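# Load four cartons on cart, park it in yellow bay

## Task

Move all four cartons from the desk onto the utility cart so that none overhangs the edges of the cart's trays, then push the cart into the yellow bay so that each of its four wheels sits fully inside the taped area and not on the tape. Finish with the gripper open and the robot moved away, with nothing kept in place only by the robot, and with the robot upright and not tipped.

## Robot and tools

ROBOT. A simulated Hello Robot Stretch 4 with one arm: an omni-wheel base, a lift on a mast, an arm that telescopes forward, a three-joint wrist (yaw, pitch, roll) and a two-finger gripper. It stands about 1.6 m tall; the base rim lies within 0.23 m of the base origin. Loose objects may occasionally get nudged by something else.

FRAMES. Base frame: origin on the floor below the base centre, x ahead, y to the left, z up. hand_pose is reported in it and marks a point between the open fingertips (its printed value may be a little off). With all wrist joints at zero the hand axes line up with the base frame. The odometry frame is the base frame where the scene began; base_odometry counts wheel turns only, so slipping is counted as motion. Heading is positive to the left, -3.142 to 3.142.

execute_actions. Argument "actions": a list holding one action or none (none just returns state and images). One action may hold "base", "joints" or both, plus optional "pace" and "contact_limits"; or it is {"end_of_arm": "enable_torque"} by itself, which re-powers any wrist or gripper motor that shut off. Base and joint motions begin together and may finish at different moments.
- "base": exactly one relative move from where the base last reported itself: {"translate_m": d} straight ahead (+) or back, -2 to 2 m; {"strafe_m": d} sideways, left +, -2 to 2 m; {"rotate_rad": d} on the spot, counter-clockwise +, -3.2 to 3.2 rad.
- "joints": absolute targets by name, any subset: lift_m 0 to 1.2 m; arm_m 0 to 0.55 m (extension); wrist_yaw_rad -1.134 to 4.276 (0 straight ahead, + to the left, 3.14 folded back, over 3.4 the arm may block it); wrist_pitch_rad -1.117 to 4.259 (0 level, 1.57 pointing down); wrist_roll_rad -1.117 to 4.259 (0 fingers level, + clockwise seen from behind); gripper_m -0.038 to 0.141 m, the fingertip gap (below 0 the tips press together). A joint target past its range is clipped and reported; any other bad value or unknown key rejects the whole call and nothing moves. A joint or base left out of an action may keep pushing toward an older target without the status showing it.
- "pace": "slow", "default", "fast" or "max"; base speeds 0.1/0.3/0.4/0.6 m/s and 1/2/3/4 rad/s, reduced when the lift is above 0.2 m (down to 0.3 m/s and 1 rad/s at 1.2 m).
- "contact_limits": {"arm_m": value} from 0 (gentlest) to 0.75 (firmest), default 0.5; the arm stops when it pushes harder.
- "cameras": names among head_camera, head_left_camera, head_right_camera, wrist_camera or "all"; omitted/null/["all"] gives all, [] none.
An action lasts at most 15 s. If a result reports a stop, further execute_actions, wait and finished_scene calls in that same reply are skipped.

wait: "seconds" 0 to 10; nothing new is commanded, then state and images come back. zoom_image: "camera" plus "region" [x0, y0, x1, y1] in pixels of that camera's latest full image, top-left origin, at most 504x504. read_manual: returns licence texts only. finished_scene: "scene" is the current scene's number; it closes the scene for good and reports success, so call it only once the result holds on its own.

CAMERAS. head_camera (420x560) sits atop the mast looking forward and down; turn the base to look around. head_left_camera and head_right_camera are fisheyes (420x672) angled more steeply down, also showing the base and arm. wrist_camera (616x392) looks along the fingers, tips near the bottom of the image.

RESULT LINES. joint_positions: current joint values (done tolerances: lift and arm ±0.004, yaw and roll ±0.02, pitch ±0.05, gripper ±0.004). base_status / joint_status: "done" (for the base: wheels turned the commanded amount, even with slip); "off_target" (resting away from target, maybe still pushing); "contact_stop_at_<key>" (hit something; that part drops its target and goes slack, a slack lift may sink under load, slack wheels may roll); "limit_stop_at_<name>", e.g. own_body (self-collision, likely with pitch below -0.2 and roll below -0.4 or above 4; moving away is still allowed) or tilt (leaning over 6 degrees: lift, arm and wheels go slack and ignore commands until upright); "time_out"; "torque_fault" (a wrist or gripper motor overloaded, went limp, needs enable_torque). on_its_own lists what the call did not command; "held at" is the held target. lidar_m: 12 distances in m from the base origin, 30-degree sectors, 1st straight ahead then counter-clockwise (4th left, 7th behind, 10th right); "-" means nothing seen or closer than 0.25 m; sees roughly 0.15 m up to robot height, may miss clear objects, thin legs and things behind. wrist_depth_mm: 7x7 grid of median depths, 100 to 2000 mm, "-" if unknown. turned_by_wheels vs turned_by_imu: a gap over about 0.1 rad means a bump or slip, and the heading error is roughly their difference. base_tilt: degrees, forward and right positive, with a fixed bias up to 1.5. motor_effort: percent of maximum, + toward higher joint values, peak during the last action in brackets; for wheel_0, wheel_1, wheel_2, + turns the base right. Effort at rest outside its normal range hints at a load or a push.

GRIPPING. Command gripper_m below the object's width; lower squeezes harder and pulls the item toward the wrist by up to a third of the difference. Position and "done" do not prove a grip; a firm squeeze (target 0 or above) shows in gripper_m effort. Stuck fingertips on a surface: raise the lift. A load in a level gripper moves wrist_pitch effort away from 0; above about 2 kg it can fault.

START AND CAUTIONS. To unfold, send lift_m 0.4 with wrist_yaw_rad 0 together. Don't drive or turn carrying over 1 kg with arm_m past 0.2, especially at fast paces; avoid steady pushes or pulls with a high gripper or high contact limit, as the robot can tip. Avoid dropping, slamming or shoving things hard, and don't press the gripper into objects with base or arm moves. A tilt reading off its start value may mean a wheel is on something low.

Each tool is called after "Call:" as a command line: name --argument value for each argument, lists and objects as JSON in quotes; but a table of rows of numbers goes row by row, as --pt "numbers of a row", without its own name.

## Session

Call:
execute_actions --actions '[{"joints":{"lift_m":0.95,"wrist_yaw_rad":0,"wrist_pitch_rad":0.6,"gripper_m":0.14}}]'

Scene clock: 3.83 s.
base_odometry: x=+0.000 y=+0.000 heading=+0.000 (m, m, rad; odometry frame)
turned_by_wheels: +0.000 (rad since the last result)
turned_by_imu: +0.001 (rad since the last result)
base_tilt: forward=+0.0 right=+0.0 (deg)
lidar_m: 2.43 0.78 0.85 1.87 2.13 1.25 0.94 0.90 1.80 1.60 1.60 1.70
base_status: not commanded
joint_positions: lift_m=+0.950 arm_m=-0.003 wrist_yaw_rad=+0.000 wrist_pitch_rad=+0.602 wrist_roll_rad=-0.011 gripper_m=+0.140
joint_status: all done
motor_effort: lift_m=+22(25) arm_m=-1(0) wrist_yaw_rad=+1(3) wrist_pitch_rad=-4(5) wrist_roll_rad=-2(1) gripper_m=-1(5) wheel_0=+0(0) wheel_1=+1(1) wheel_2=-1(1) (%)
hand_pose: x=+0.4061 y=-0.0874 z=+0.9645 quat_wxyz=(+0.955, -0.005, +0.296, +0.002) (m; base frame)
wrist_depth_mm: 1708 1983 - - - 1618 1336 / 878 - - - - 1708 1366 / 1205 - - - - 1863 1499 / 1060 1661 1863 1808 1808 1708 1576 / 866 1366 1537 1537 1537 1499 1464 / 809 1182 1281 1336 1255 211 1336 / 1008 1042 1205 109 1182 1182 1160
pictures: head_camera, head_left_camera, head_right_camera, wrist_camera
Images, in order (width x height): head_camera 420x560, head_left_camera 420x672, head_right_camera 420x672, wrist_camera 616x392.

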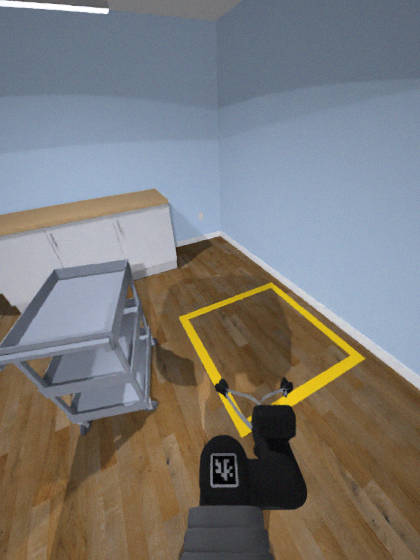

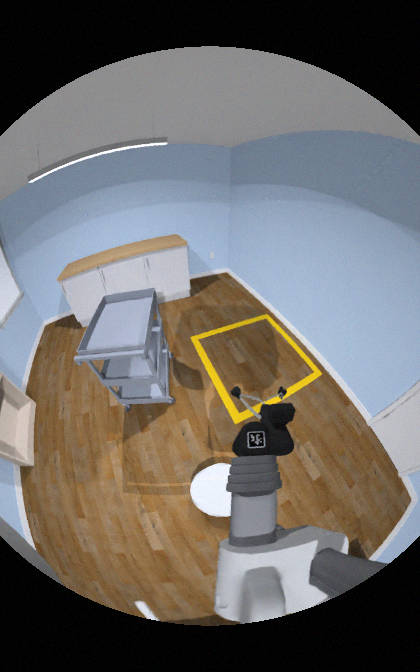

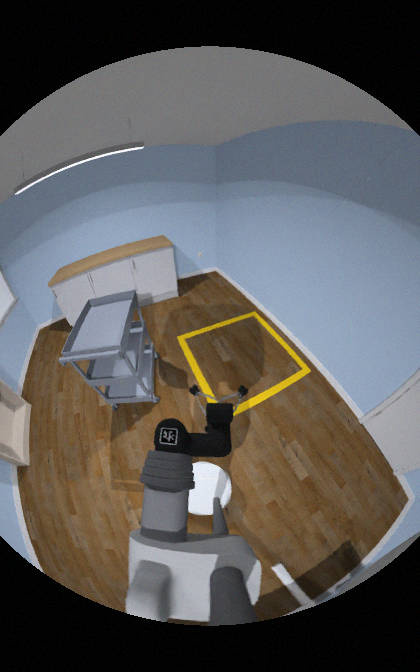

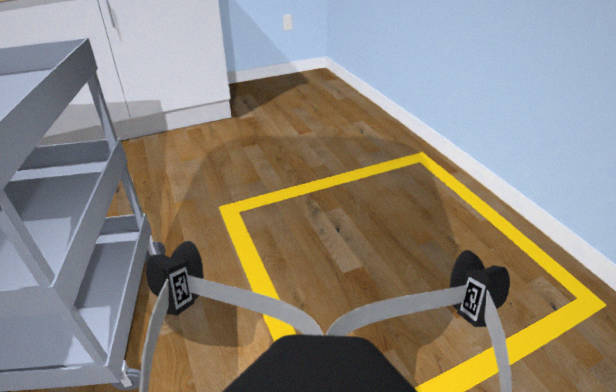

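Similar layout to the first scene. I'll turn toward the desk.

Call:
execute_actions --actions '[{"base":{"rotate_rad":2.6},"pace":"fast"}]' --cameras '["head_camera","head_right_camera"]'

Scene clock: 9.27 s.
base_odometry: x=+0.000 y=+0.000 heading=+2.600 (m, m, rad; odometry frame)
turned_by_wheels: +2.600 (rad since the last result)
turned_by_imu: +2.676 (rad since the last result)
base_tilt: forward=-0.3 right=+0.1 (deg)
lidar_m: 1.19 0.92 0.90 1.80 1.61 1.60 1.69 2.43 0.78 0.87 1.90 2.11
base_status: done
joint_positions: lift_m=+0.950 arm_m=-0.003 wrist_yaw_rad=+0.000 wrist_pitch_rad=+0.602 wrist_roll_rad=-0.011 gripper_m=+0.140
joint_status: not commanded
motor_effort: lift_m=+20(22) arm_m=-1(1) wrist_yaw_rad=+2(1) wrist_pitch_rad=-4(5) wrist_roll_rad=-1(1) gripper_m=+0(1) wheel_0=-2(6) wheel_1=-1(5) wheel_2=-2(11) (%)
hand_pose: x=+0.4061 y=-0.0874 z=+0.9647 quat_wxyz=(+0.955, -0.005, +0.296, +0.002) (m; base frame)
wrist_depth_mm: 768 1336 1983 - 1983 1708 1464 / 1397 1708 - - - 1756 1576 / 1499 1808 - - - 1921 1708 / 1576 1756 1808 1808 1756 1808 1708 / 1537 1537 1576 1537 1499 1499 1499 / 1336 1281 1281 1308 1255 211 1336 / 1182 1160 1205 109 1182 1160 1160
pictures: head_camera, head_right_camera
Images, in order (width x height): head_camera 420x560, head_right_camera 420x672.

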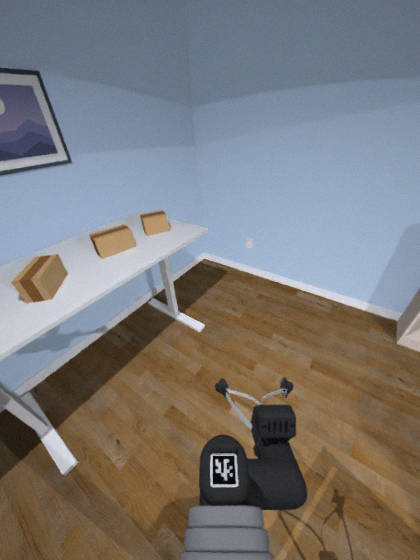

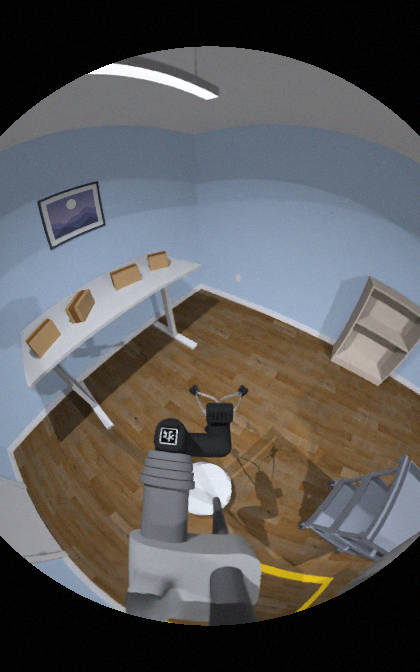

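Call:
execute_actions --actions '[{"base":{"rotate_rad":0.5}}]' --cameras '["head_camera"]'

Scene clock: 14.33 s.
base_odometry: x=+0.000 y=+0.000 heading=+3.099 (m, m, rad; odometry frame)
turned_by_wheels: +0.499 (rad since the last result)
turned_by_imu: +0.515 (rad since the last result)
base_tilt: forward=-0.2 right=+0.0 (deg)
lidar_m: 0.93 0.90 1.78 1.61 1.60 1.70 2.44 0.77 0.86 1.91 2.11 1.21
base_status: done
joint_positions: lift_m=+0.950 arm_m=-0.003 wrist_yaw_rad=+0.000 wrist_pitch_rad=+0.602 wrist_roll_rad=-0.011 gripper_m=+0.140
joint_status: not commanded
motor_effort: lift_m=+20(20) arm_m=-1(1) wrist_yaw_rad=+1(1) wrist_pitch_rad=-4(5) wrist_roll_rad=-2(1) gripper_m=-1(0) wheel_0=-4(8) wheel_1=-3(5) wheel_2=-4(10) (%)
hand_pose: x=+0.4061 y=-0.0874 z=+0.9647 quat_wxyz=(+0.955, -0.005, +0.296, +0.002) (m; base frame)
wrist_depth_mm: 707 707 723 1160 1499 1921 1863 / 1281 1397 1537 1708 1863 - 1921 / 1397 1499 1661 1863 - - - / 1430 1618 1708 1808 1756 1808 1808 / 1499 1576 1537 1576 1499 1537 1499 / 1336 1308 1255 1336 1255 211 1336 / 1182 1160 1229 108 1205 1160 1160
pictures: head_camera
Images, in order (width x height): head_camera 420x560.

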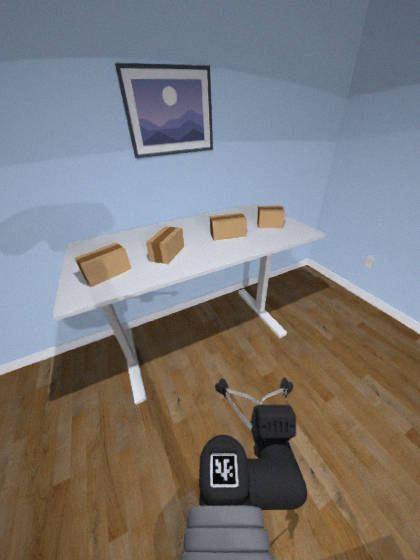

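Call:
execute_actions --actions '[{"base":{"rotate_rad":0.27}}]' --cameras '["head_camera"]'

Scene clock: 19.33 s.
base_odometry: x=+0.000 y=+0.000 heading=-2.915 (m, m, rad; odometry frame)
turned_by_wheels: +0.269 (rad since the last result)
turned_by_imu: +0.278 (rad since the last result)
base_tilt: forward=-0.1 right=+0.0 (deg)
lidar_m: 0.89 0.90 1.76 1.58 1.61 1.93 0.90 0.77 2.05 1.91 2.12 1.02
base_status: done
joint_positions: lift_m=+0.950 arm_m=-0.003 wrist_yaw_rad=+0.000 wrist_pitch_rad=+0.602 wrist_roll_rad=-0.011 gripper_m=+0.140
joint_status: not commanded
motor_effort: lift_m=+20(20) arm_m=-1(0) wrist_yaw_rad=+1(1) wrist_pitch_rad=-5(4) wrist_roll_rad=-2(1) gripper_m=+1(1) wheel_0=-3(6) wheel_1=-3(6) wheel_2=-3(9) (%)
hand_pose: x=+0.4061 y=-0.0874 z=+0.9647 quat_wxyz=(+0.955, -0.005, +0.296, +0.002) (m; base frame)
wrist_depth_mm: 732 707 691 707 741 750 778 / 1366 1397 1464 1499 1576 1708 1618 / 1499 1576 1618 1661 1708 1808 1808 / 1661 1708 1756 1756 1808 1756 1756 / 1499 1576 1464 1537 1537 1499 1537 / 1336 1255 1255 1366 1229 211 1308 / 1182 1182 1205 109 1205 1160 1205
pictures: head_camera
Images, in order (width x height): head_camera 420x560.

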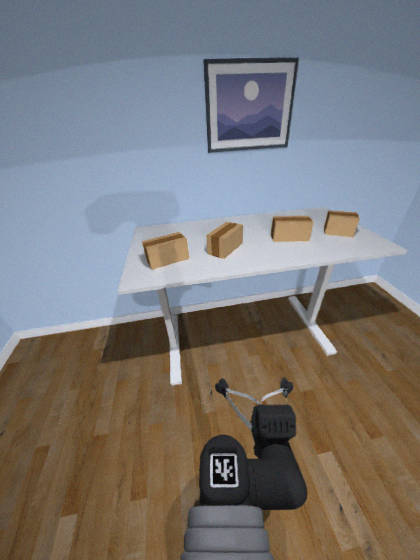

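Call:
execute_actions --actions '[{"base":{"translate_m":0.58},"joints":{"lift_m":1.0,"arm_m":0.3,"wrist_pitch_rad":1.45},"pace":"fast"}]' --cameras '["head_camera","wrist_camera"]'

Scene clock: 26.70 s.
torque_fault: wrist_pitch_rad switched itself off since the last result.
base_odometry: x=-0.565 y=-0.130 heading=-2.915 (m, m, rad; odometry frame)
turned_by_wheels: +0.000 (rad since the last result)
turned_by_imu: +0.022 (rad since the last result)
base_tilt: forward=+0.0 right=+0.0 (deg)
lidar_m: 0.35 0.34 0.42 1.67 1.64 2.10 1.34 1.41 2.04 2.00 0.59 0.45
base_status: done
joint_positions: lift_m=+1.000 arm_m=+0.299 wrist_yaw_rad=+0.000 wrist_pitch_rad=+2.072 wrist_roll_rad=-0.012 gripper_m=+0.140
joint_status: wrist_pitch_rad torque_fault (moved +1.470 of +0.848); the others done
on_its_own: wrist_pitch_rad is off since a torque_fault, until you send "end_of_arm": "enable_torque" (your +1.450 is given up)
motor_effort: lift_m=+20(24) arm_m=+5(7) wrist_yaw_rad=+2(9) wrist_pitch_rad=+1(99) wrist_roll_rad=+1(34) gripper_m=-1(1) wheel_0=+3(8) wheel_1=+4(11) wheel_2=-2(17) (%)
hand_pose: x=+0.3315 y=-0.0874 z=+0.9250 quat_wxyz=(+0.510, -0.003, +0.860, +0.005) (m; base frame)
wrist_depth_mm: 140 138 137 135 134 131 - / 150 149 147 145 144 141 - / 165 162 160 158 156 153 151 / 181 178 176 173 170 167 165 / 202 196 194 798 1430 1366 1366 / 1756 1661 1618 1537 1499 212 1537 / 1921 1808 1756 109 1661 1708 1661
pictures: head_camera, wrist_camera
Images, in order (width x height): head_camera 420x560, wrist_camera 616x392.

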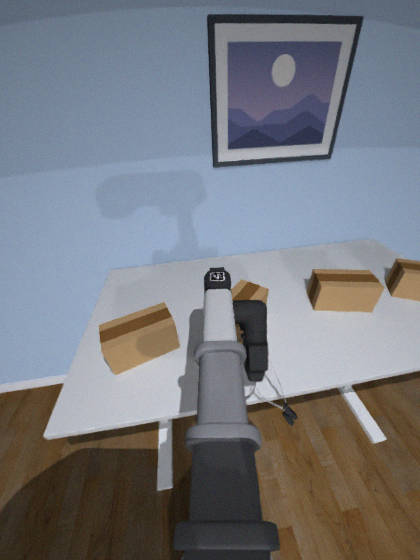

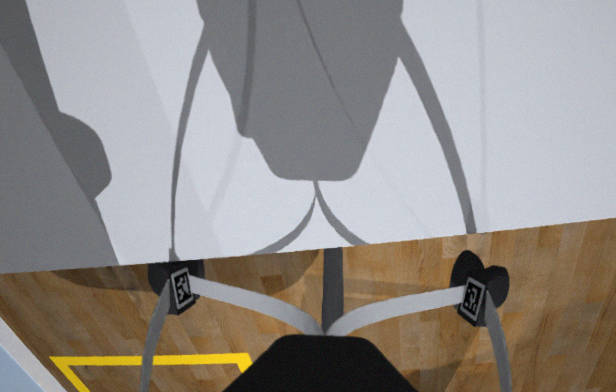

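Call:
execute_actions --actions '[{"end_of_arm":"enable_torque"}]' --cameras '[]'

Call:
execute_actions --actions '[{"joints":{"lift_m":1.1}}]' --cameras '[]'

Call:
execute_actions --actions '[{"joints":{"wrist_pitch_rad":1.45,"arm_m":0.5}}]' --cameras '["head_camera","wrist_camera"]'

Scene clock: 34.57 s.
base_odometry: x=-0.565 y=-0.130 heading=-2.915 (m, m, rad; odometry frame)
turned_by_wheels: +0.000 (rad since the last result)
turned_by_imu: +0.001 (rad since the last result)
base_tilt: forward=-0.1 right=+0.0 (deg)
lidar_m: 0.31 0.34 0.42 1.67 1.66 2.09 1.31 1.38 2.05 2.03 0.61 0.45
base_status: not commanded
joint_positions: lift_m=+1.000 arm_m=+0.299 wrist_yaw_rad=+0.000 wrist_pitch_rad=+2.072 wrist_roll_rad=-0.012 gripper_m=+0.140
joint_status: not commanded
end_of_arm: enable_torque: each motor that was off is on again
on_its_own: wrist_pitch_rad is held at +2.072, not at your +1.450, since a torque_fault
motor_effort: lift_m=+20(20) arm_m=+5(5) wrist_yaw_rad=+2(1) wrist_pitch_rad=+1(0) wrist_roll_rad=+1(1) gripper_m=-2(2) wheel_0=+4(3) wheel_1=+4(4) wheel_2=-2(2) (%)
hand_pose: x=+0.3315 y=-0.0874 z=+0.9250 quat_wxyz=(+0.510, -0.003, +0.860, +0.005) (m; base frame)
wrist_depth_mm: 140 138 137 136 134 131 - / 151 149 147 146 144 141 - / 164 163 160 158 156 153 152 / 181 179 176 173 169 168 165 / 202 197 193 798 1397 1366 1397 / 1756 1618 1661 1537 1430 212 1537 / 1921 1863 1756 109 1756 1708 1661
pictures: none
No camera images: the call's "cameras" was empty. Leave "cameras" out to get every camera's image.

Scene clock: 36.00 s.
base_odometry: x=-0.565 y=-0.130 heading=-2.915 (m, m, rad; odometry frame)
turned_by_wheels: +0.000 (rad since the last result)
turned_by_imu: +0.000 (rad since the last result)
base_tilt: forward=-0.1 right=-0.1 (deg)
lidar_m: 0.34 0.34 0.42 1.67 1.67 2.08 1.33 1.38 2.00 2.01 0.58 0.37
base_status: not commanded
joint_positions: lift_m=+1.100 arm_m=+0.299 wrist_yaw_rad=+0.000 wrist_pitch_rad=+2.071 wrist_roll_rad=-0.011 gripper_m=+0.140
joint_status: all done
on_its_own: wrist_pitch_rad is held at +2.072, not at your +1.450, since a torque_fault
motor_effort: lift_m=+22(22) arm_m=+5(5) wrist_yaw_rad=+1(2) wrist_pitch_rad=+3(3) wrist_roll_rad=+0(1) gripper_m=-1(0) wheel_0=+3(4) wheel_1=+4(4) wheel_2=-2(2) (%)
hand_pose: x=+0.3317 y=-0.0874 z=+1.0247 quat_wxyz=(+0.510, -0.003, +0.860, +0.005) (m; base frame)
wrist_depth_mm: 237 233 231 229 227 222 220 / 254 251 248 246 241 237 235 / 277 273 271 266 263 1281 1229 / 1499 1499 1430 1138 1366 1366 1336 / 1618 1618 1537 1537 1537 1499 1464 / 1863 1808 1756 1661 1618 211 1708 / - - - 109 1863 1808 1808
pictures: none
No camera images: the call's "cameras" was empty. Leave "cameras" out to get every camera's image.

Scene clock: 37.70 s.
base_odometry: x=-0.565 y=-0.130 heading=-2.915 (m, m, rad; odometry frame)
turned_by_wheels: +0.000 (rad since the last result)
turned_by_imu: +0.001 (rad since the last result)
base_tilt: forward=-0.1 right=+0.1 (deg)
lidar_m: 0.33 0.31 0.42 1.67 1.68 2.09 1.32 1.37 2.03 2.02 0.59 0.35
base_status: not commanded
joint_positions: lift_m=+1.100 arm_m=+0.499 wrist_yaw_rad=+0.000 wrist_pitch_rad=+1.452 wrist_roll_rad=-0.011 gripper_m=+0.140
joint_status: all done
motor_effort: lift_m=+21(22) arm_m=+5(6) wrist_yaw_rad=+2(11) wrist_pitch_rad=-6(36) wrist_roll_rad=+0(2) gripper_m=+0(1) wheel_0=+3(3) wheel_1=+2(4) wheel_2=-1(3) (%)
hand_pose: x=+0.7041 y=-0.0874 z=+0.9915 quat_wxyz=(+0.748, -0.004, +0.664, +0.004) (m; base frame)
wrist_depth_mm: 289 286 159 157 155 154 153 / 286 160 158 156 154 153 267 / 283 159 156 155 154 268 266 / 282 277 155 154 267 265 264 / 278 276 154 268 267 263 262 / 277 273 270 268 263 212 260 / 274 272 270 108 262 259 258
pictures: head_camera, wrist_camera
Images, in order (width x height): head_camera 420x560, wrist_camera 616x392.

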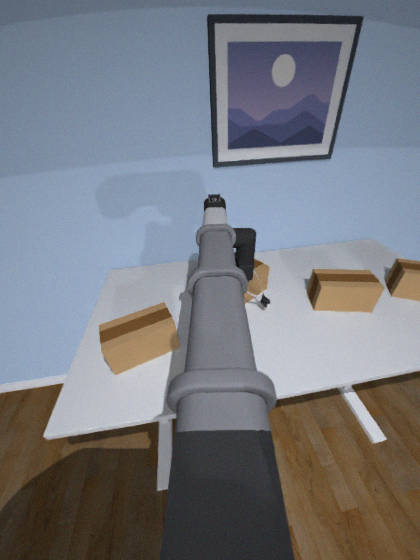

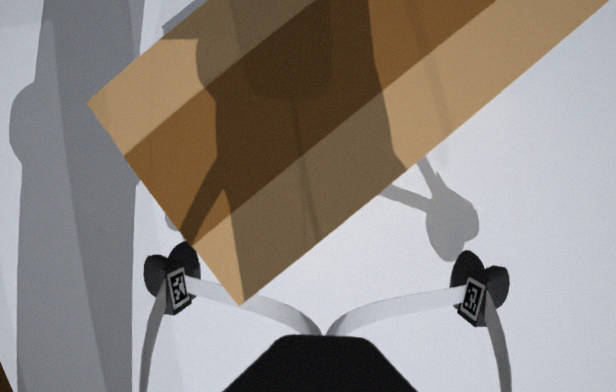

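Call:
execute_actions --actions '[{"joints":{"lift_m":1.19}}]' --cameras '[]'

Call:
execute_actions --actions '[{"joints":{"wrist_roll_rad":0.9,"arm_m":0.54}}]' --cameras '["wrist_camera"]'

Scene clock: 47.17 s.
base_odometry: x=-0.565 y=-0.130 heading=-2.915 (m, m, rad; odometry frame)
turned_by_wheels: +0.000 (rad since the last result)
turned_by_imu: +0.001 (rad since the last result)
base_tilt: forward=-0.2 right=+0.0 (deg)
lidar_m: 0.33 0.33 0.42 1.66 1.65 2.10 1.38 1.40 2.03 2.02 0.59 0.37
base_status: not commanded
joint_positions: lift_m=+1.190 arm_m=+0.499 wrist_yaw_rad=+0.000 wrist_pitch_rad=+1.451 wrist_roll_rad=-0.011 gripper_m=+0.140
joint_status: all done
motor_effort: lift_m=+22(23) arm_m=+4(5) wrist_yaw_rad=+2(3) wrist_pitch_rad=-2(6) wrist_roll_rad=+0(0) gripper_m=+0(1) wheel_0=+3(2) wheel_1=+3(2) wheel_2=-1(1) (%)
hand_pose: x=+0.7046 y=-0.0874 z=+1.0814 quat_wxyz=(+0.748, -0.004, +0.663, +0.004) (m; base frame)
wrist_depth_mm: 384 382 377 249 247 245 359 / 382 377 373 248 244 244 355 / 379 373 248 246 244 357 355 / 377 370 246 244 357 353 351 / 373 368 362 357 355 351 347 / 368 366 357 355 351 212 345 / 338 362 357 109 349 345 342
pictures: none
No camera images: the call's "cameras" was empty. Leave "cameras" out to get every camera's image.

Scene clock: 48.27 s.
base_odometry: x=-0.565 y=-0.130 heading=-2.915 (m, m, rad; odometry frame)
turned_by_wheels: +0.000 (rad since the last result)
turned_by_imu: +0.000 (rad since the last result)
base_tilt: forward=+0.0 right=+0.1 (deg)
lidar_m: 0.32 0.33 0.43 1.66 1.70 2.10 1.42 1.41 2.05 2.03 0.61 0.37
base_status: not commanded
joint_positions: lift_m=+1.190 arm_m=+0.539 wrist_yaw_rad=+0.000 wrist_pitch_rad=+1.450 wrist_roll_rad=+0.900 gripper_m=+0.140
joint_status: all done
motor_effort: lift_m=+22(22) arm_m=+4(4) wrist_yaw_rad=+1(3) wrist_pitch_rad=-1(1) wrist_roll_rad=+0(5) gripper_m=-2(2) wheel_0=+4(3) wheel_1=+3(2) wheel_2=-1(1) (%)
hand_pose: x=+0.7448 y=-0.0874 z=+1.0814 quat_wxyz=(+0.674, +0.325, +0.597, -0.288) (m; base frame)
wrist_depth_mm: 402 389 373 248 355 345 334 / 402 387 252 247 353 343 334 / 397 384 252 245 351 342 334 / 397 384 250 245 351 342 334 / 397 384 249 245 351 340 332 / 397 384 247 242 347 211 332 / 394 384 370 109 347 340 332
pictures: wrist_camera
Images, in order (width x height): wrist_camera 616x392.

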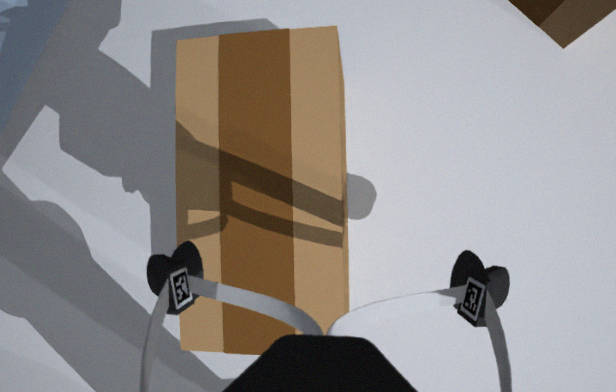

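Call:
execute_actions --actions '[{"base":{"translate_m":0.04},"joints":{"wrist_pitch_rad":1.33}}]' --cameras '[]'

Call:
execute_actions --actions '[{"base":{"strafe_m":-0.03}}]' --cameras '["wrist_camera"]'

Scene clock: 58.90 s.
base_odometry: x=-0.604 y=-0.139 heading=-2.915 (m, m, rad; odometry frame)
turned_by_wheels: +0.000 (rad since the last result)
turned_by_imu: +0.001 (rad since the last result)
base_tilt: forward=-0.1 right=+0.0 (deg)
lidar_m: 0.30 0.28 0.37 1.67 1.67 2.12 1.44 1.44 2.07 2.01 0.55 0.33
base_status: done
joint_positions: lift_m=+1.190 arm_m=+0.539 wrist_yaw_rad=+0.000 wrist_pitch_rad=+1.331 wrist_roll_rad=+0.900 gripper_m=+0.140
joint_status: all done
motor_effort: lift_m=+22(22) arm_m=+4(5) wrist_yaw_rad=+2(2) wrist_pitch_rad=-2(5) wrist_roll_rad=+0(0) gripper_m=-1(2) wheel_0=+2(7) wheel_1=+2(8) wheel_2=-2(12) (%)
hand_pose: x=+0.7787 y=-0.0874 z=+1.0876 quat_wxyz=(+0.708, +0.342, +0.556, -0.268) (m; base frame)
wrist_depth_mm: 355 427 415 389 373 351 340 / 377 430 410 384 364 347 334 / 415 427 404 257 246 343 329 / 436 421 397 255 242 338 327 / 436 413 387 252 238 330 322 / 433 404 377 243 231 212 319 / 424 402 379 109 229 327 315
pictures: none
No camera images: the call's "cameras" was empty. Leave "cameras" out to get every camera's image.

Scene clock: 59.83 s.
base_odometry: x=-0.611 y=-0.110 heading=-2.915 (m, m, rad; odometry frame)
turned_by_wheels: +0.000 (rad since the last result)
turned_by_imu: +0.000 (rad since the last result)
base_tilt: forward=-0.2 right=+0.0 (deg)
lidar_m: 0.28 0.29 0.39 1.69 1.73 2.16 1.44 1.45 2.03 1.97 0.50 0.32
base_status: done
joint_positions: lift_m=+1.190 arm_m=+0.539 wrist_yaw_rad=+0.000 wrist_pitch_rad=+1.331 wrist_roll_rad=+0.900 gripper_m=+0.140
joint_status: not commanded
motor_effort: lift_m=+22(22) arm_m=+4(5) wrist_yaw_rad=+2(2) wrist_pitch_rad=-2(2) wrist_roll_rad=+0(0) gripper_m=-1(0) wheel_0=-2(9) wheel_1=-1(9) wheel_2=+0(1) (%)
hand_pose: x=+0.7787 y=-0.0874 z=+1.0876 quat_wxyz=(+0.708, +0.342, +0.556, -0.268) (m; base frame)
wrist_depth_mm: 359 427 415 392 373 353 338 / 384 430 407 387 368 347 336 / 418 427 402 375 355 343 330 / 436 418 397 254 247 342 327 / 436 413 387 249 243 334 322 / 433 407 255 245 236 211 317 / 421 402 379 109 338 325 317
pictures: wrist_camera
Images, in order (width x height): wrist_camera 616x392.

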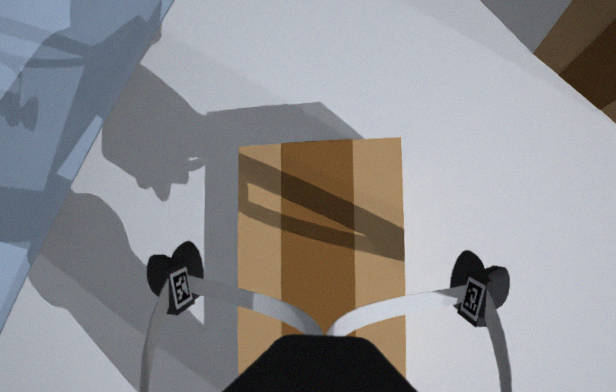

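Lined up. I'll lower the lift to a hand height of about 0.93.

Call:
execute_actions --actions '[{"joints":{"lift_m":1.04}}]' --cameras '["wrist_camera"]'

Scene clock: 64.73 s.
base_odometry: x=-0.611 y=-0.110 heading=-2.914 (m, m, rad; odometry frame)
turned_by_wheels: +0.000 (rad since the last result)
turned_by_imu: +0.004 (rad since the last result)
base_tilt: forward=-0.2 right=+0.1 (deg)
lidar_m: 0.29 0.30 0.38 1.71 1.71 2.14 1.36 1.47 2.04 1.96 0.52 0.33
base_status: not commanded
joint_positions: lift_m=+1.094 arm_m=+0.539 wrist_yaw_rad=+0.002 wrist_pitch_rad=+1.319 wrist_roll_rad=+0.900 gripper_m=+0.140
joint_status: lift_m contact_stop (moved -0.095 of -0.150)
on_its_own: lift_m is slack since a contact_stop (your +1.040 is given up); wrist_pitch_rad is at rest, and its effort (+32) is outside its rest range (-23 to +23)
motor_effort: lift_m=+13(20) arm_m=+3(4) wrist_yaw_rad=-4(6) wrist_pitch_rad=+32(40) wrist_roll_rad=+0(0) gripper_m=-2(0) wheel_0=+0(0) wheel_1=-1(1) wheel_2=+2(2) (%)
hand_pose: x=+0.7824 y=-0.0873 z=+0.9932 quat_wxyz=(+0.712, +0.343, +0.552, -0.266) (m; base frame)
wrist_depth_mm: 349 343 322 303 286 270 259 / 355 340 317 296 281 266 256 / 353 332 178 168 162 263 252 / 345 324 175 165 158 258 249 / 340 319 172 163 156 254 245 / 332 306 167 159 153 190 240 / 327 307 167 109 148 247 237
pictures: wrist_camera
Images, in order (width x height): wrist_camera 616x392.

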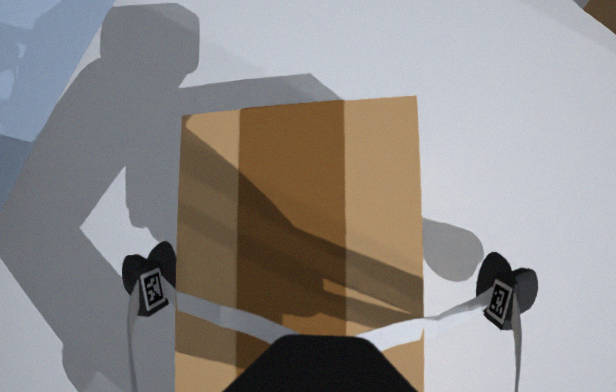

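Call:
execute_actions --actions '[{"joints":{"lift_m":1.105,"gripper_m":0.02}}]' --cameras '[]'

Call:
execute_actions --actions '[{"joints":{"lift_m":1.2}}]' --cameras '["wrist_camera"]'

Scene clock: 78.97 s.
base_odometry: x=-0.611 y=-0.110 heading=-2.915 (m, m, rad; odometry frame)
turned_by_wheels: +0.000 (rad since the last result)
turned_by_imu: +0.002 (rad since the last result)
base_tilt: forward=-0.1 right=+0.1 (deg)
lidar_m: 0.28 0.30 0.36 1.69 1.72 2.16 1.37 1.42 2.02 1.98 0.52 0.33
base_status: not commanded
joint_positions: lift_m=+1.105 arm_m=+0.540 wrist_yaw_rad=+0.000 wrist_pitch_rad=+1.332 wrist_roll_rad=+0.900 gripper_m=+0.021
joint_status: all done
motor_effort: lift_m=+18(19) arm_m=+2(3) wrist_yaw_rad=+1(5) wrist_pitch_rad=-6(29) wrist_roll_rad=-2(3) gripper_m=-31(31) wheel_0=+0(0) wheel_1=-1(1) wheel_2=+1(2) (%)
hand_pose: x=+0.7786 y=-0.0874 z=+1.0028 quat_wxyz=(+0.708, +0.342, +0.556, -0.269) (m; base frame)
wrist_depth_mm: 349 332 312 296 282 267 257 / 347 329 307 289 273 265 255 / 340 322 160 152 145 262 252 / 336 317 158 150 144 258 250 / 330 314 156 148 142 254 247 / 327 175 153 146 140 171 242 / 320 304 151 108 126 249 -
pictures: none
No camera images: the call's "cameras" was empty. Leave "cameras" out to get every camera's image.

Scene clock: 80.37 s.
base_odometry: x=-0.611 y=-0.110 heading=-2.915 (m, m, rad; odometry frame)
turned_by_wheels: +0.000 (rad since the last result)
turned_by_imu: +0.000 (rad since the last result)
base_tilt: forward=-0.2 right=+0.0 (deg)
lidar_m: 0.29 0.30 0.38 1.71 1.71 2.14 1.43 1.45 2.02 1.98 0.52 0.33
base_status: not commanded
joint_positions: lift_m=+1.198 arm_m=+0.540 wrist_yaw_rad=+0.000 wrist_pitch_rad=+1.332 wrist_roll_rad=+0.900 gripper_m=+0.021
joint_status: all done
joint sent to its limit — the command would take lift_m past its upper limit, so that joint was sent only as far as its limit.
motor_effort: lift_m=+26(26) arm_m=+3(3) wrist_yaw_rad=+1(1) wrist_pitch_rad=-6(6) wrist_roll_rad=-2(2) gripper_m=-30(32) wheel_0=+0(0) wheel_1=-1(1) wheel_2=+2(2) (%)
hand_pose: x=+0.7786 y=-0.0874 z=+1.0958 quat_wxyz=(+0.708, +0.342, +0.556, -0.269) (m; base frame)
wrist_depth_mm: 362 433 421 394 377 355 334 / 387 436 413 382 366 351 340 / 421 430 160 152 145 347 336 / 442 424 158 150 144 343 332 / 442 418 156 148 142 338 325 / 433 173 153 146 140 172 322 / 430 410 151 109 127 330 -
pictures: wrist_camera
Images, in order (width x height): wrist_camera 616x392.

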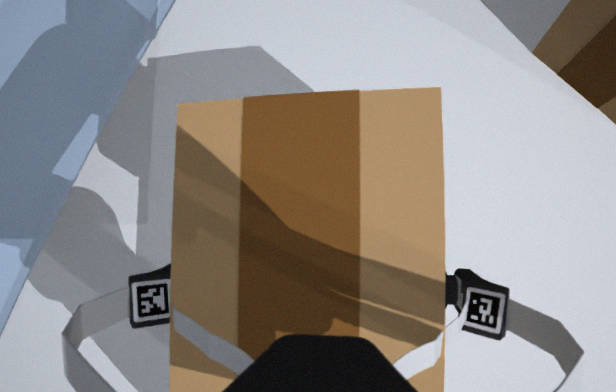

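Call:
execute_actions --actions '[{"base":{"translate_m":-0.35},"joints":{"arm_m":0.05}}]' --cameras '[]'

Call:
execute_actions --actions '[{"base":{"rotate_rad":-2.87}}]' --cameras '["head_camera"]'

Scene clock: 88.87 s.
base_odometry: x=-0.270 y=-0.031 heading=-2.915 (m, m, rad; odometry frame)
turned_by_wheels: +0.000 (rad since the last result)
turned_by_imu: +0.003 (rad since the last result)
base_tilt: forward=-0.1 right=+0.0 (deg)
lidar_m: 0.63 0.65 1.77 1.66 1.70 2.11 1.08 1.08 1.94 1.94 1.13 0.32
base_status: done
joint_positions: lift_m=+1.198 arm_m=+0.051 wrist_yaw_rad=+0.000 wrist_pitch_rad=+1.332 wrist_roll_rad=+0.900 gripper_m=+0.021
joint_status: all done
motor_effort: lift_m=+26(26) arm_m=-4(6) wrist_yaw_rad=+3(0) wrist_pitch_rad=-7(10) wrist_roll_rad=-2(2) gripper_m=-31(32) wheel_0=-2(7) wheel_1=-2(7) wheel_2=+3(11) (%)
hand_pose: x=+0.2897 y=-0.0874 z=+1.0958 quat_wxyz=(+0.708, +0.342, +0.556, -0.269) (m; base frame)
wrist_depth_mm: 477 1397 1499 1397 1308 1281 1229 / 469 1499 1499 1366 1308 1255 1229 / 473 1537 160 152 145 1255 1205 / 1008 1430 158 150 144 1229 1182 / 1537 1499 156 148 142 1205 1138 / 1499 174 154 146 140 171 1138 / 1499 1430 150 109 127 1008 1118
pictures: none
No camera images: the call's "cameras" was empty. Leave "cameras" out to get every camera's image.

Scene clock: 93.00 s.
base_odometry: x=-0.270 y=-0.031 heading=+0.499 (m, m, rad; odometry frame)
turned_by_wheels: -2.869 (rad since the last result)
turned_by_imu: -2.950 (rad since the last result)
base_tilt: forward=-0.2 right=+0.1 (deg)
lidar_m: 1.03 1.19 1.91 2.04 0.87 0.67 0.63 0.73 1.69 1.64 1.77 0.33
base_status: done
joint_positions: lift_m=+1.198 arm_m=+0.051 wrist_yaw_rad=+0.000 wrist_pitch_rad=+1.332 wrist_roll_rad=+0.900 gripper_m=+0.021
joint_status: not commanded
motor_effort: lift_m=+25(26) arm_m=-4(4) wrist_yaw_rad=+2(2) wrist_pitch_rad=-7(7) wrist_roll_rad=-2(2) gripper_m=-30(32) wheel_0=+2(7) wheel_1=+2(6) wheel_2=+3(9) (%)
hand_pose: x=+0.2898 y=-0.0874 z=+1.0958 quat_wxyz=(+0.708, +0.342, +0.556, -0.269) (m; base frame)
wrist_depth_mm: 1060 1366 1499 1397 1308 1281 1229 / 1060 1366 1464 1336 1281 1255 1205 / 1336 1397 160 152 145 1229 1205 / 1618 1499 158 150 144 1229 1182 / 1537 1499 156 148 142 1182 1160 / 1537 172 154 147 140 171 1138 / 1499 1430 150 109 127 991 -
pictures: head_camera
Images, in order (width x height): head_camera 420x560.

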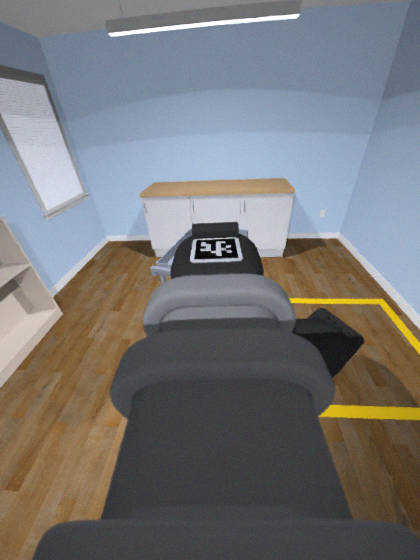

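Call:
execute_actions --actions '[{"base":{"translate_m":0.5},"joints":{"arm_m":0.45,"wrist_pitch_rad":1.45}}]' --cameras '["wrist_camera","head_left_camera"]'

Scene clock: 101.33 s.
base_odometry: x=+0.169 y=+0.208 heading=+0.500 (m, m, rad; odometry frame)
turned_by_wheels: +0.000 (rad since the last result)
turned_by_imu: +0.001 (rad since the last result)
base_tilt: forward=-0.2 right=+0.0 (deg)
lidar_m: 0.48 0.62 1.77 1.75 2.15 1.17 1.16 2.06 1.74 1.70 1.81 2.19
base_status: done
joint_positions: lift_m=+1.198 arm_m=+0.449 wrist_yaw_rad=+0.000 wrist_pitch_rad=+1.451 wrist_roll_rad=+0.900 gripper_m=+0.021
joint_status: all done
motor_effort: lift_m=+25(25) arm_m=+4(7) wrist_yaw_rad=+1(6) wrist_pitch_rad=-2(15) wrist_roll_rad=-2(2) gripper_m=-31(31) wheel_0=+1(7) wheel_1=+2(4) wheel_2=+0(13) (%)
hand_pose: x=+0.6547 y=-0.0874 z=+1.0897 quat_wxyz=(+0.674, +0.325, +0.597, -0.289) (m; base frame)
wrist_depth_mm: 580 564 820 1336 1281 1255 1255 / 580 559 539 1336 1281 1281 1205 / 580 559 160 152 145 1255 1205 / 574 559 158 150 143 1281 1229 / 574 559 156 148 142 1229 1182 / 569 169 153 146 140 172 1205 / 517 559 150 109 128 1042 1008
pictures: head_left_camera, wrist_camera
Images, in order (width x height): head_left_camera 420x672, wrist_camera 616x392.

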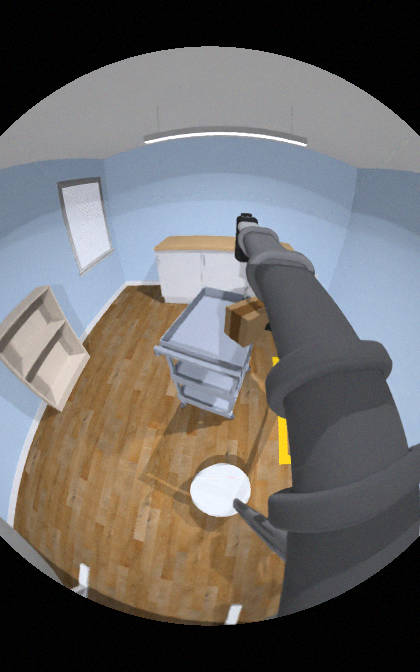

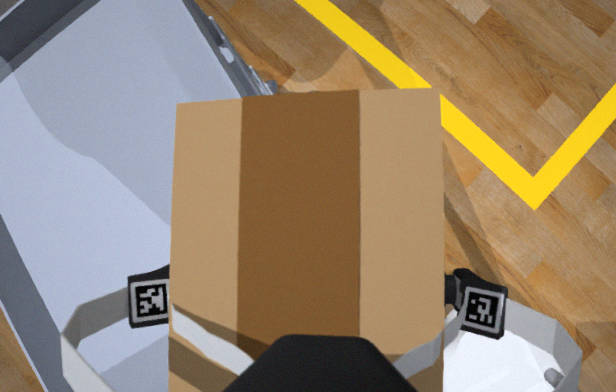

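Call:
execute_actions --actions '[{"base":{"strafe_m":0.12},"joints":{"wrist_roll_rad":0.1,"arm_m":0.5}}]' --cameras '["wrist_camera"]'

Scene clock: 114.83 s.
base_odometry: x=+0.111 y=+0.313 heading=+0.500 (m, m, rad; odometry frame)
turned_by_wheels: +0.000 (rad since the last result)
turned_by_imu: +0.002 (rad since the last result)
base_tilt: forward=-0.1 right=+0.0 (deg)
lidar_m: 0.53 0.62 1.63 1.64 2.01 1.18 1.14 1.24 1.86 1.79 1.94 0.53
base_status: done
joint_positions: lift_m=+1.198 arm_m=+0.499 wrist_yaw_rad=+0.000 wrist_pitch_rad=+1.451 wrist_roll_rad=+0.100 gripper_m=+0.021
joint_status: all done
motor_effort: lift_m=+25(25) arm_m=+4(5) wrist_yaw_rad=+1(0) wrist_pitch_rad=-1(3) wrist_roll_rad=-2(6) gripper_m=-30(31) wheel_0=+1(10) wheel_1=+1(11) wheel_2=+0(1) (%)
hand_pose: x=+0.7047 y=-0.0874 z=+1.0898 quat_wxyz=(+0.747, +0.037, +0.662, -0.033) (m; base frame)
wrist_depth_mm: 1397 549 544 535 530 1281 1308 / 1397 544 539 530 525 1308 1281 / 1397 544 160 152 145 1308 1308 / 1397 539 158 150 143 1308 1281 / 1336 535 155 148 142 1281 1281 / 1366 169 153 146 140 171 1229 / 1366 1336 150 109 128 1255 -
pictures: wrist_camera
Images, in order (width x height): wrist_camera 616x392.

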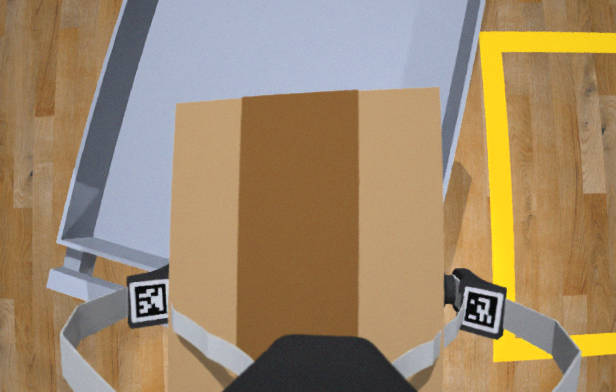

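Call:
execute_actions --actions '[{"base":{"translate_m":0.17}}]'

Scene clock: 131.23 s.
base_odometry: x=+0.261 y=+0.395 heading=+0.500 (m, m, rad; odometry frame)
turned_by_wheels: +0.000 (rad since the last result)
turned_by_imu: +0.002 (rad since the last result)
base_tilt: forward=-0.1 right=+0.1 (deg)
lidar_m: 0.36 0.44 1.60 1.58 2.00 1.35 1.33 2.25 1.88 1.83 1.95 0.37
base_status: done
joint_positions: lift_m=+1.198 arm_m=+0.499 wrist_yaw_rad=+0.000 wrist_pitch_rad=+1.450 wrist_roll_rad=+0.100 gripper_m=+0.021
joint_status: not commanded
motor_effort: lift_m=+25(25) arm_m=+4(5) wrist_yaw_rad=+1(1) wrist_pitch_rad=-1(3) wrist_roll_rad=-2(2) gripper_m=-31(32) wheel_0=+4(9) wheel_1=+4(5) wheel_2=-2(12) (%)
hand_pose: x=+0.7048 y=-0.0874 z=+1.0898 quat_wxyz=(+0.747, +0.037, +0.662, -0.033) (m; base frame)
wrist_depth_mm: 1397 1397 549 539 525 521 1281 / 1397 1366 539 525 525 525 1281 / 1366 539 160 152 145 517 1308 / 1366 539 158 150 144 512 1281 / 1366 521 156 148 142 1255 1255 / 1336 170 153 146 140 173 1255 / 1336 517 150 109 129 1255 -
pictures: head_camera, head_left_camera, head_right_camera, wrist_camera
Images, in order (width x height): head_camera 420x560, head_left_camera 420x672, head_right_camera 420x672, wrist_camera 616x392.

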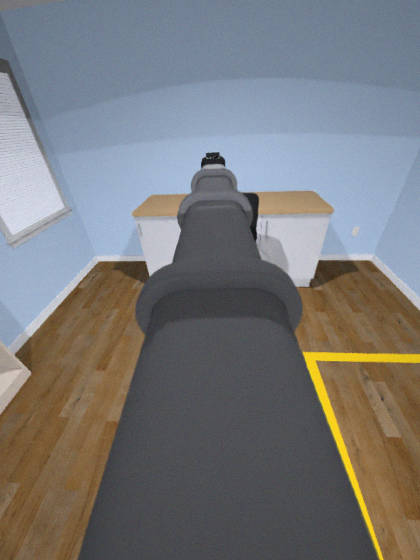

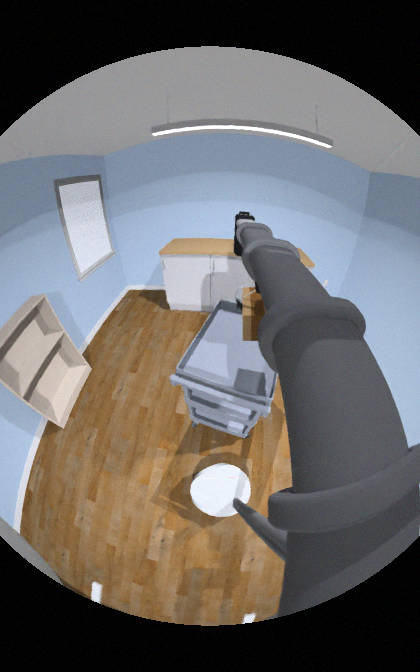

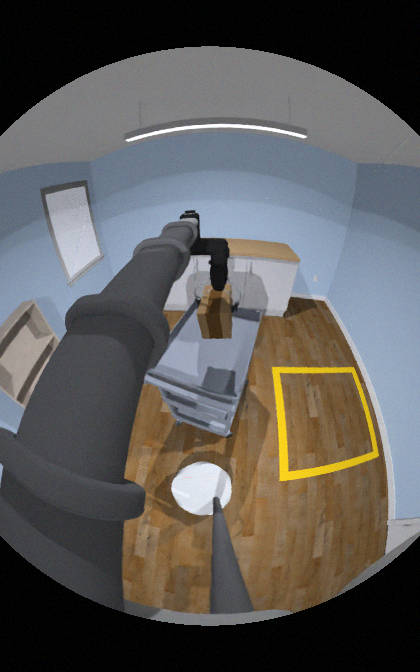

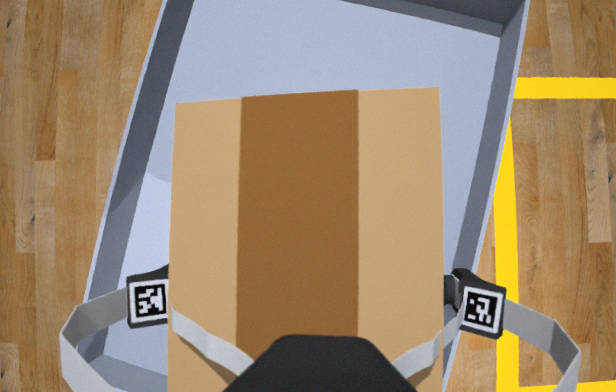

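Call:
execute_actions --actions '[{"joints":{"lift_m":0.99},"pace":"slow"}]' --cameras '["head_right_camera","wrist_camera"]'

Scene clock: 138.67 s.
base_odometry: x=+0.261 y=+0.395 heading=+0.500 (m, m, rad; odometry frame)
turned_by_wheels: +0.000 (rad since the last result)
turned_by_imu: +0.002 (rad since the last result)
base_tilt: forward=-0.1 right=+0.0 (deg)
lidar_m: 0.35 0.44 1.64 1.58 2.02 1.35 1.32 1.41 1.84 1.80 1.97 0.35
base_status: not commanded
joint_positions: lift_m=+0.990 arm_m=+0.499 wrist_yaw_rad=+0.000 wrist_pitch_rad=+1.450 wrist_roll_rad=+0.100 gripper_m=+0.021
joint_status: all done
motor_effort: lift_m=+16(25) arm_m=+4(4) wrist_yaw_rad=+1(1) wrist_pitch_rad=-1(1) wrist_roll_rad=-3(2) gripper_m=-31(32) wheel_0=+4(3) wheel_1=+4(4) wheel_2=-1(1) (%)
hand_pose: x=+0.7048 y=-0.0874 z=+0.8819 quat_wxyz=(+0.747, +0.037, +0.662, -0.033) (m; base frame)
wrist_depth_mm: 320 332 329 324 319 315 312 / 332 330 327 320 317 312 307 / 330 327 160 152 146 312 307 / 330 325 158 150 144 309 304 / 329 324 156 148 142 306 293 / 325 169 153 146 140 173 264 / 322 320 150 108 129 300 -
pictures: head_right_camera, wrist_camera
Images, in order (width x height): head_right_camera 420x672, wrist_camera 616x392.

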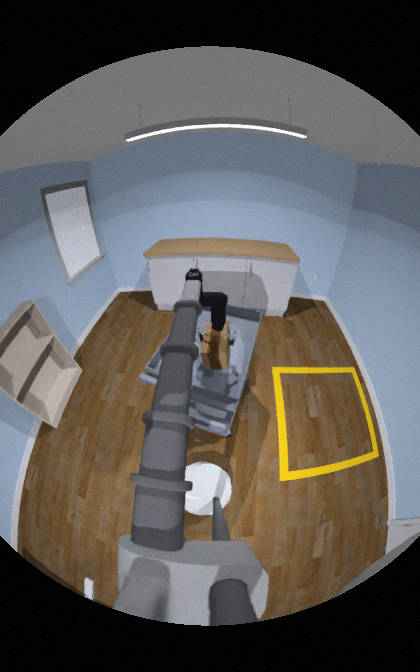

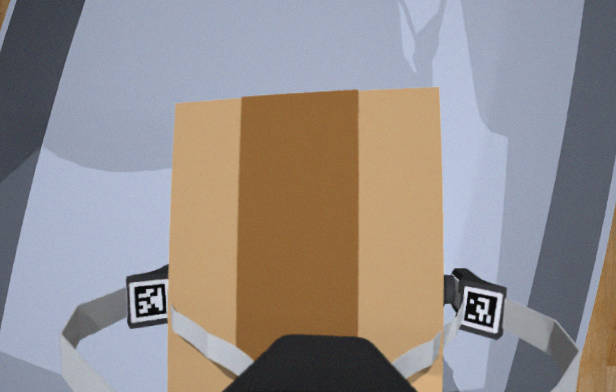

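Call:
execute_actions --actions '[{"base":{"strafe_m":-0.07},"pace":"slow"}]' --cameras '["wrist_camera"]'

Call:
execute_actions --actions '[{"joints":{"lift_m":0.93},"pace":"slow"}]' --cameras '["wrist_camera"]'

Scene clock: 144.67 s.
base_odometry: x=+0.294 y=+0.334 heading=+0.500 (m, m, rad; odometry frame)
turned_by_wheels: +0.000 (rad since the last result)
turned_by_imu: +0.002 (rad since the last result)
base_tilt: forward=-0.1 right=+0.1 (deg)
lidar_m: 0.34 0.44 1.65 1.64 2.08 1.36 1.33 1.41 1.82 1.76 1.88 0.60
base_status: done
joint_positions: lift_m=+0.990 arm_m=+0.499 wrist_yaw_rad=+0.000 wrist_pitch_rad=+1.451 wrist_roll_rad=+0.100 gripper_m=+0.021
joint_status: not commanded
motor_effort: lift_m=+16(16) arm_m=+4(4) wrist_yaw_rad=+1(1) wrist_pitch_rad=-1(1) wrist_roll_rad=-3(2) gripper_m=-31(32) wheel_0=+5(7) wheel_1=-4(1) wheel_2=+0(1) (%)
hand_pose: x=+0.7048 y=-0.0874 z=+0.8819 quat_wxyz=(+0.747, +0.037, +0.662, -0.033) (m; base frame)
wrist_depth_mm: 338 334 327 324 320 315 1098 / 336 330 325 320 317 314 1078 / 334 327 160 153 145 309 1078 / 330 325 158 150 144 304 1078 / 329 324 156 148 142 300 1060 / 325 170 153 146 140 172 1042 / 324 317 150 109 128 1042 -
pictures: wrist_camera
Images, in order (width x height): wrist_camera 616x392.

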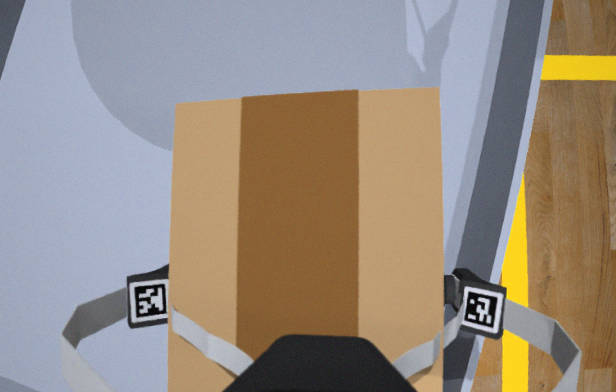

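Scene clock: 146.03 s.
base_odometry: x=+0.294 y=+0.333 heading=+0.499 (m, m, rad; odometry frame)
turned_by_wheels: -0.001 (rad since the last result)
turned_by_imu: -0.002 (rad since the last result)
base_tilt: forward=-0.3 right=+0.0 (deg)
lidar_m: 0.33 0.40 1.71 1.66 2.08 1.34 1.33 1.42 1.83 1.76 1.86 0.74
base_status: not commanded
joint_positions: lift_m=+0.937 arm_m=+0.499 wrist_yaw_rad=-0.003 wrist_pitch_rad=+1.449 wrist_roll_rad=+0.102 gripper_m=+0.020
joint_status: lift_m contact_stop (moved -0.053 of -0.060)
on_its_own: lift_m is slack since a contact_stop (your +0.930 is given up)
motor_effort: lift_m=+15(18) arm_m=+4(4) wrist_yaw_rad=+10(12) wrist_pitch_rad=+3(13) wrist_roll_rad=-8(8) gripper_m=-25(31) wheel_0=-2(4) wheel_1=-4(4) wheel_2=-4(4) (%)
hand_pose: x=+0.7049 y=-0.0875 z=+0.8290 quat_wxyz=(+0.748, +0.039, +0.662, -0.035) (m; base frame)
wrist_depth_mm: 291 287 283 279 276 272 221 / 289 285 279 276 273 268 1042 / 287 282 156 152 150 266 1025 / 282 279 154 151 149 251 1008 / 281 277 153 150 147 232 991 / 278 165 151 148 146 176 1008 / 274 271 149 109 143 228 976
pictures: wrist_camera
Images, in order (width x height): wrist_camera 616x392.

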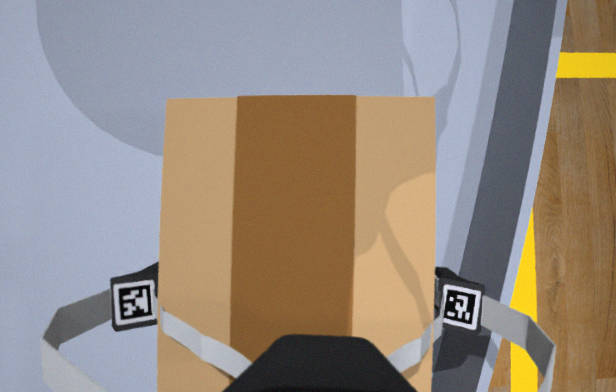

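Possibly on the rim; shift back left a bit.

Call:
execute_actions --actions '[{"joints":{"lift_m":0.99},"base":{"strafe_m":0.035},"pace":"slow"}]' --cameras '[]'

Call:
execute_actions --actions '[{"joints":{"lift_m":0.9},"pace":"slow"}]' --cameras '["wrist_camera"]'

Scene clock: 151.80 s.
base_odometry: x=+0.277 y=+0.364 heading=+0.499 (m, m, rad; odometry frame)
turned_by_wheels: +0.000 (rad since the last result)
turned_by_imu: +0.001 (rad since the last result)
base_tilt: forward=-0.1 right=+0.0 (deg)
lidar_m: 0.34 0.41 1.66 1.61 2.05 1.34 1.34 1.40 1.82 1.80 1.93 0.35
base_status: done
joint_positions: lift_m=+0.989 arm_m=+0.499 wrist_yaw_rad=+0.000 wrist_pitch_rad=+1.451 wrist_roll_rad=+0.100 gripper_m=+0.021
joint_status: all done
motor_effort: lift_m=+26(26) arm_m=+4(4) wrist_yaw_rad=+1(5) wrist_pitch_rad=-1(11) wrist_roll_rad=-2(6) gripper_m=-31(30) wheel_0=-4(9) wheel_1=+3(10) wheel_2=+0(3) (%)
hand_pose: x=+0.7049 y=-0.0874 z=+0.8811 quat_wxyz=(+0.747, +0.038, +0.662, -0.033) (m; base frame)
wrist_depth_mm: 338 332 327 322 319 315 279 / 334 330 325 320 314 310 279 / 332 327 162 156 151 309 267 / 329 325 160 155 150 306 1060 / 327 322 159 153 149 274 1060 / 325 175 157 152 147 170 1042 / 322 317 156 109 135 262 -
pictures: none
No camera images: the call's "cameras" was empty. Leave "cameras" out to get every camera's image.

Scene clock: 153.07 s.
base_odometry: x=+0.277 y=+0.364 heading=+0.499 (m, m, rad; odometry frame)
turned_by_wheels: +0.000 (rad since the last result)
turned_by_imu: -0.007 (rad since the last result)
base_tilt: forward=-0.1 right=+0.0 (deg)
lidar_m: 0.35 0.42 1.65 1.62 2.05 1.35 1.32 1.38 1.83 1.80 1.90 0.42
base_status: not commanded
joint_positions: lift_m=+0.934 arm_m=+0.499 wrist_yaw_rad=-0.001 wrist_pitch_rad=+1.448 wrist_roll_rad=+0.100 gripper_m=+0.020
joint_status: lift_m contact_stop (moved -0.055 of -0.089)
on_its_own: lift_m is slack since a contact_stop (your +0.900 is given up)
motor_effort: lift_m=+14(27) arm_m=+4(4) wrist_yaw_rad=+3(9) wrist_pitch_rad=+7(12) wrist_roll_rad=-3(3) gripper_m=-26(31) wheel_0=-1(4) wheel_1=+1(4) wheel_2=-1(4) (%)
hand_pose: x=+0.7056 y=-0.0874 z=+0.8261 quat_wxyz=(+0.748, +0.038, +0.662, -0.033) (m; base frame)
wrist_depth_mm: 290 286 279 278 273 268 254 / 287 282 278 273 270 266 240 / 283 281 154 152 150 263 226 / 281 276 153 150 148 260 219 / 277 274 151 149 147 256 210 / 274 168 149 148 146 172 1008 / 271 268 148 109 136 234 -
pictures: wrist_camera
Images, in order (width x height): wrist_camera 616x392.

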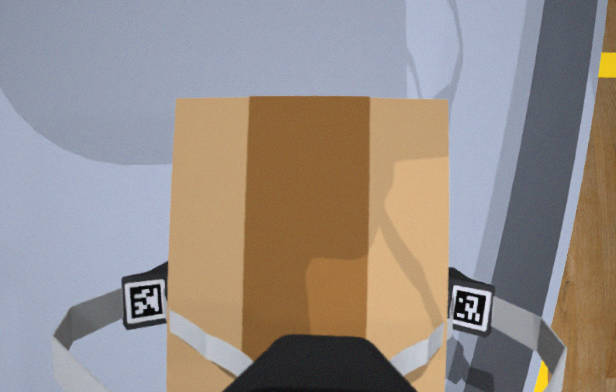

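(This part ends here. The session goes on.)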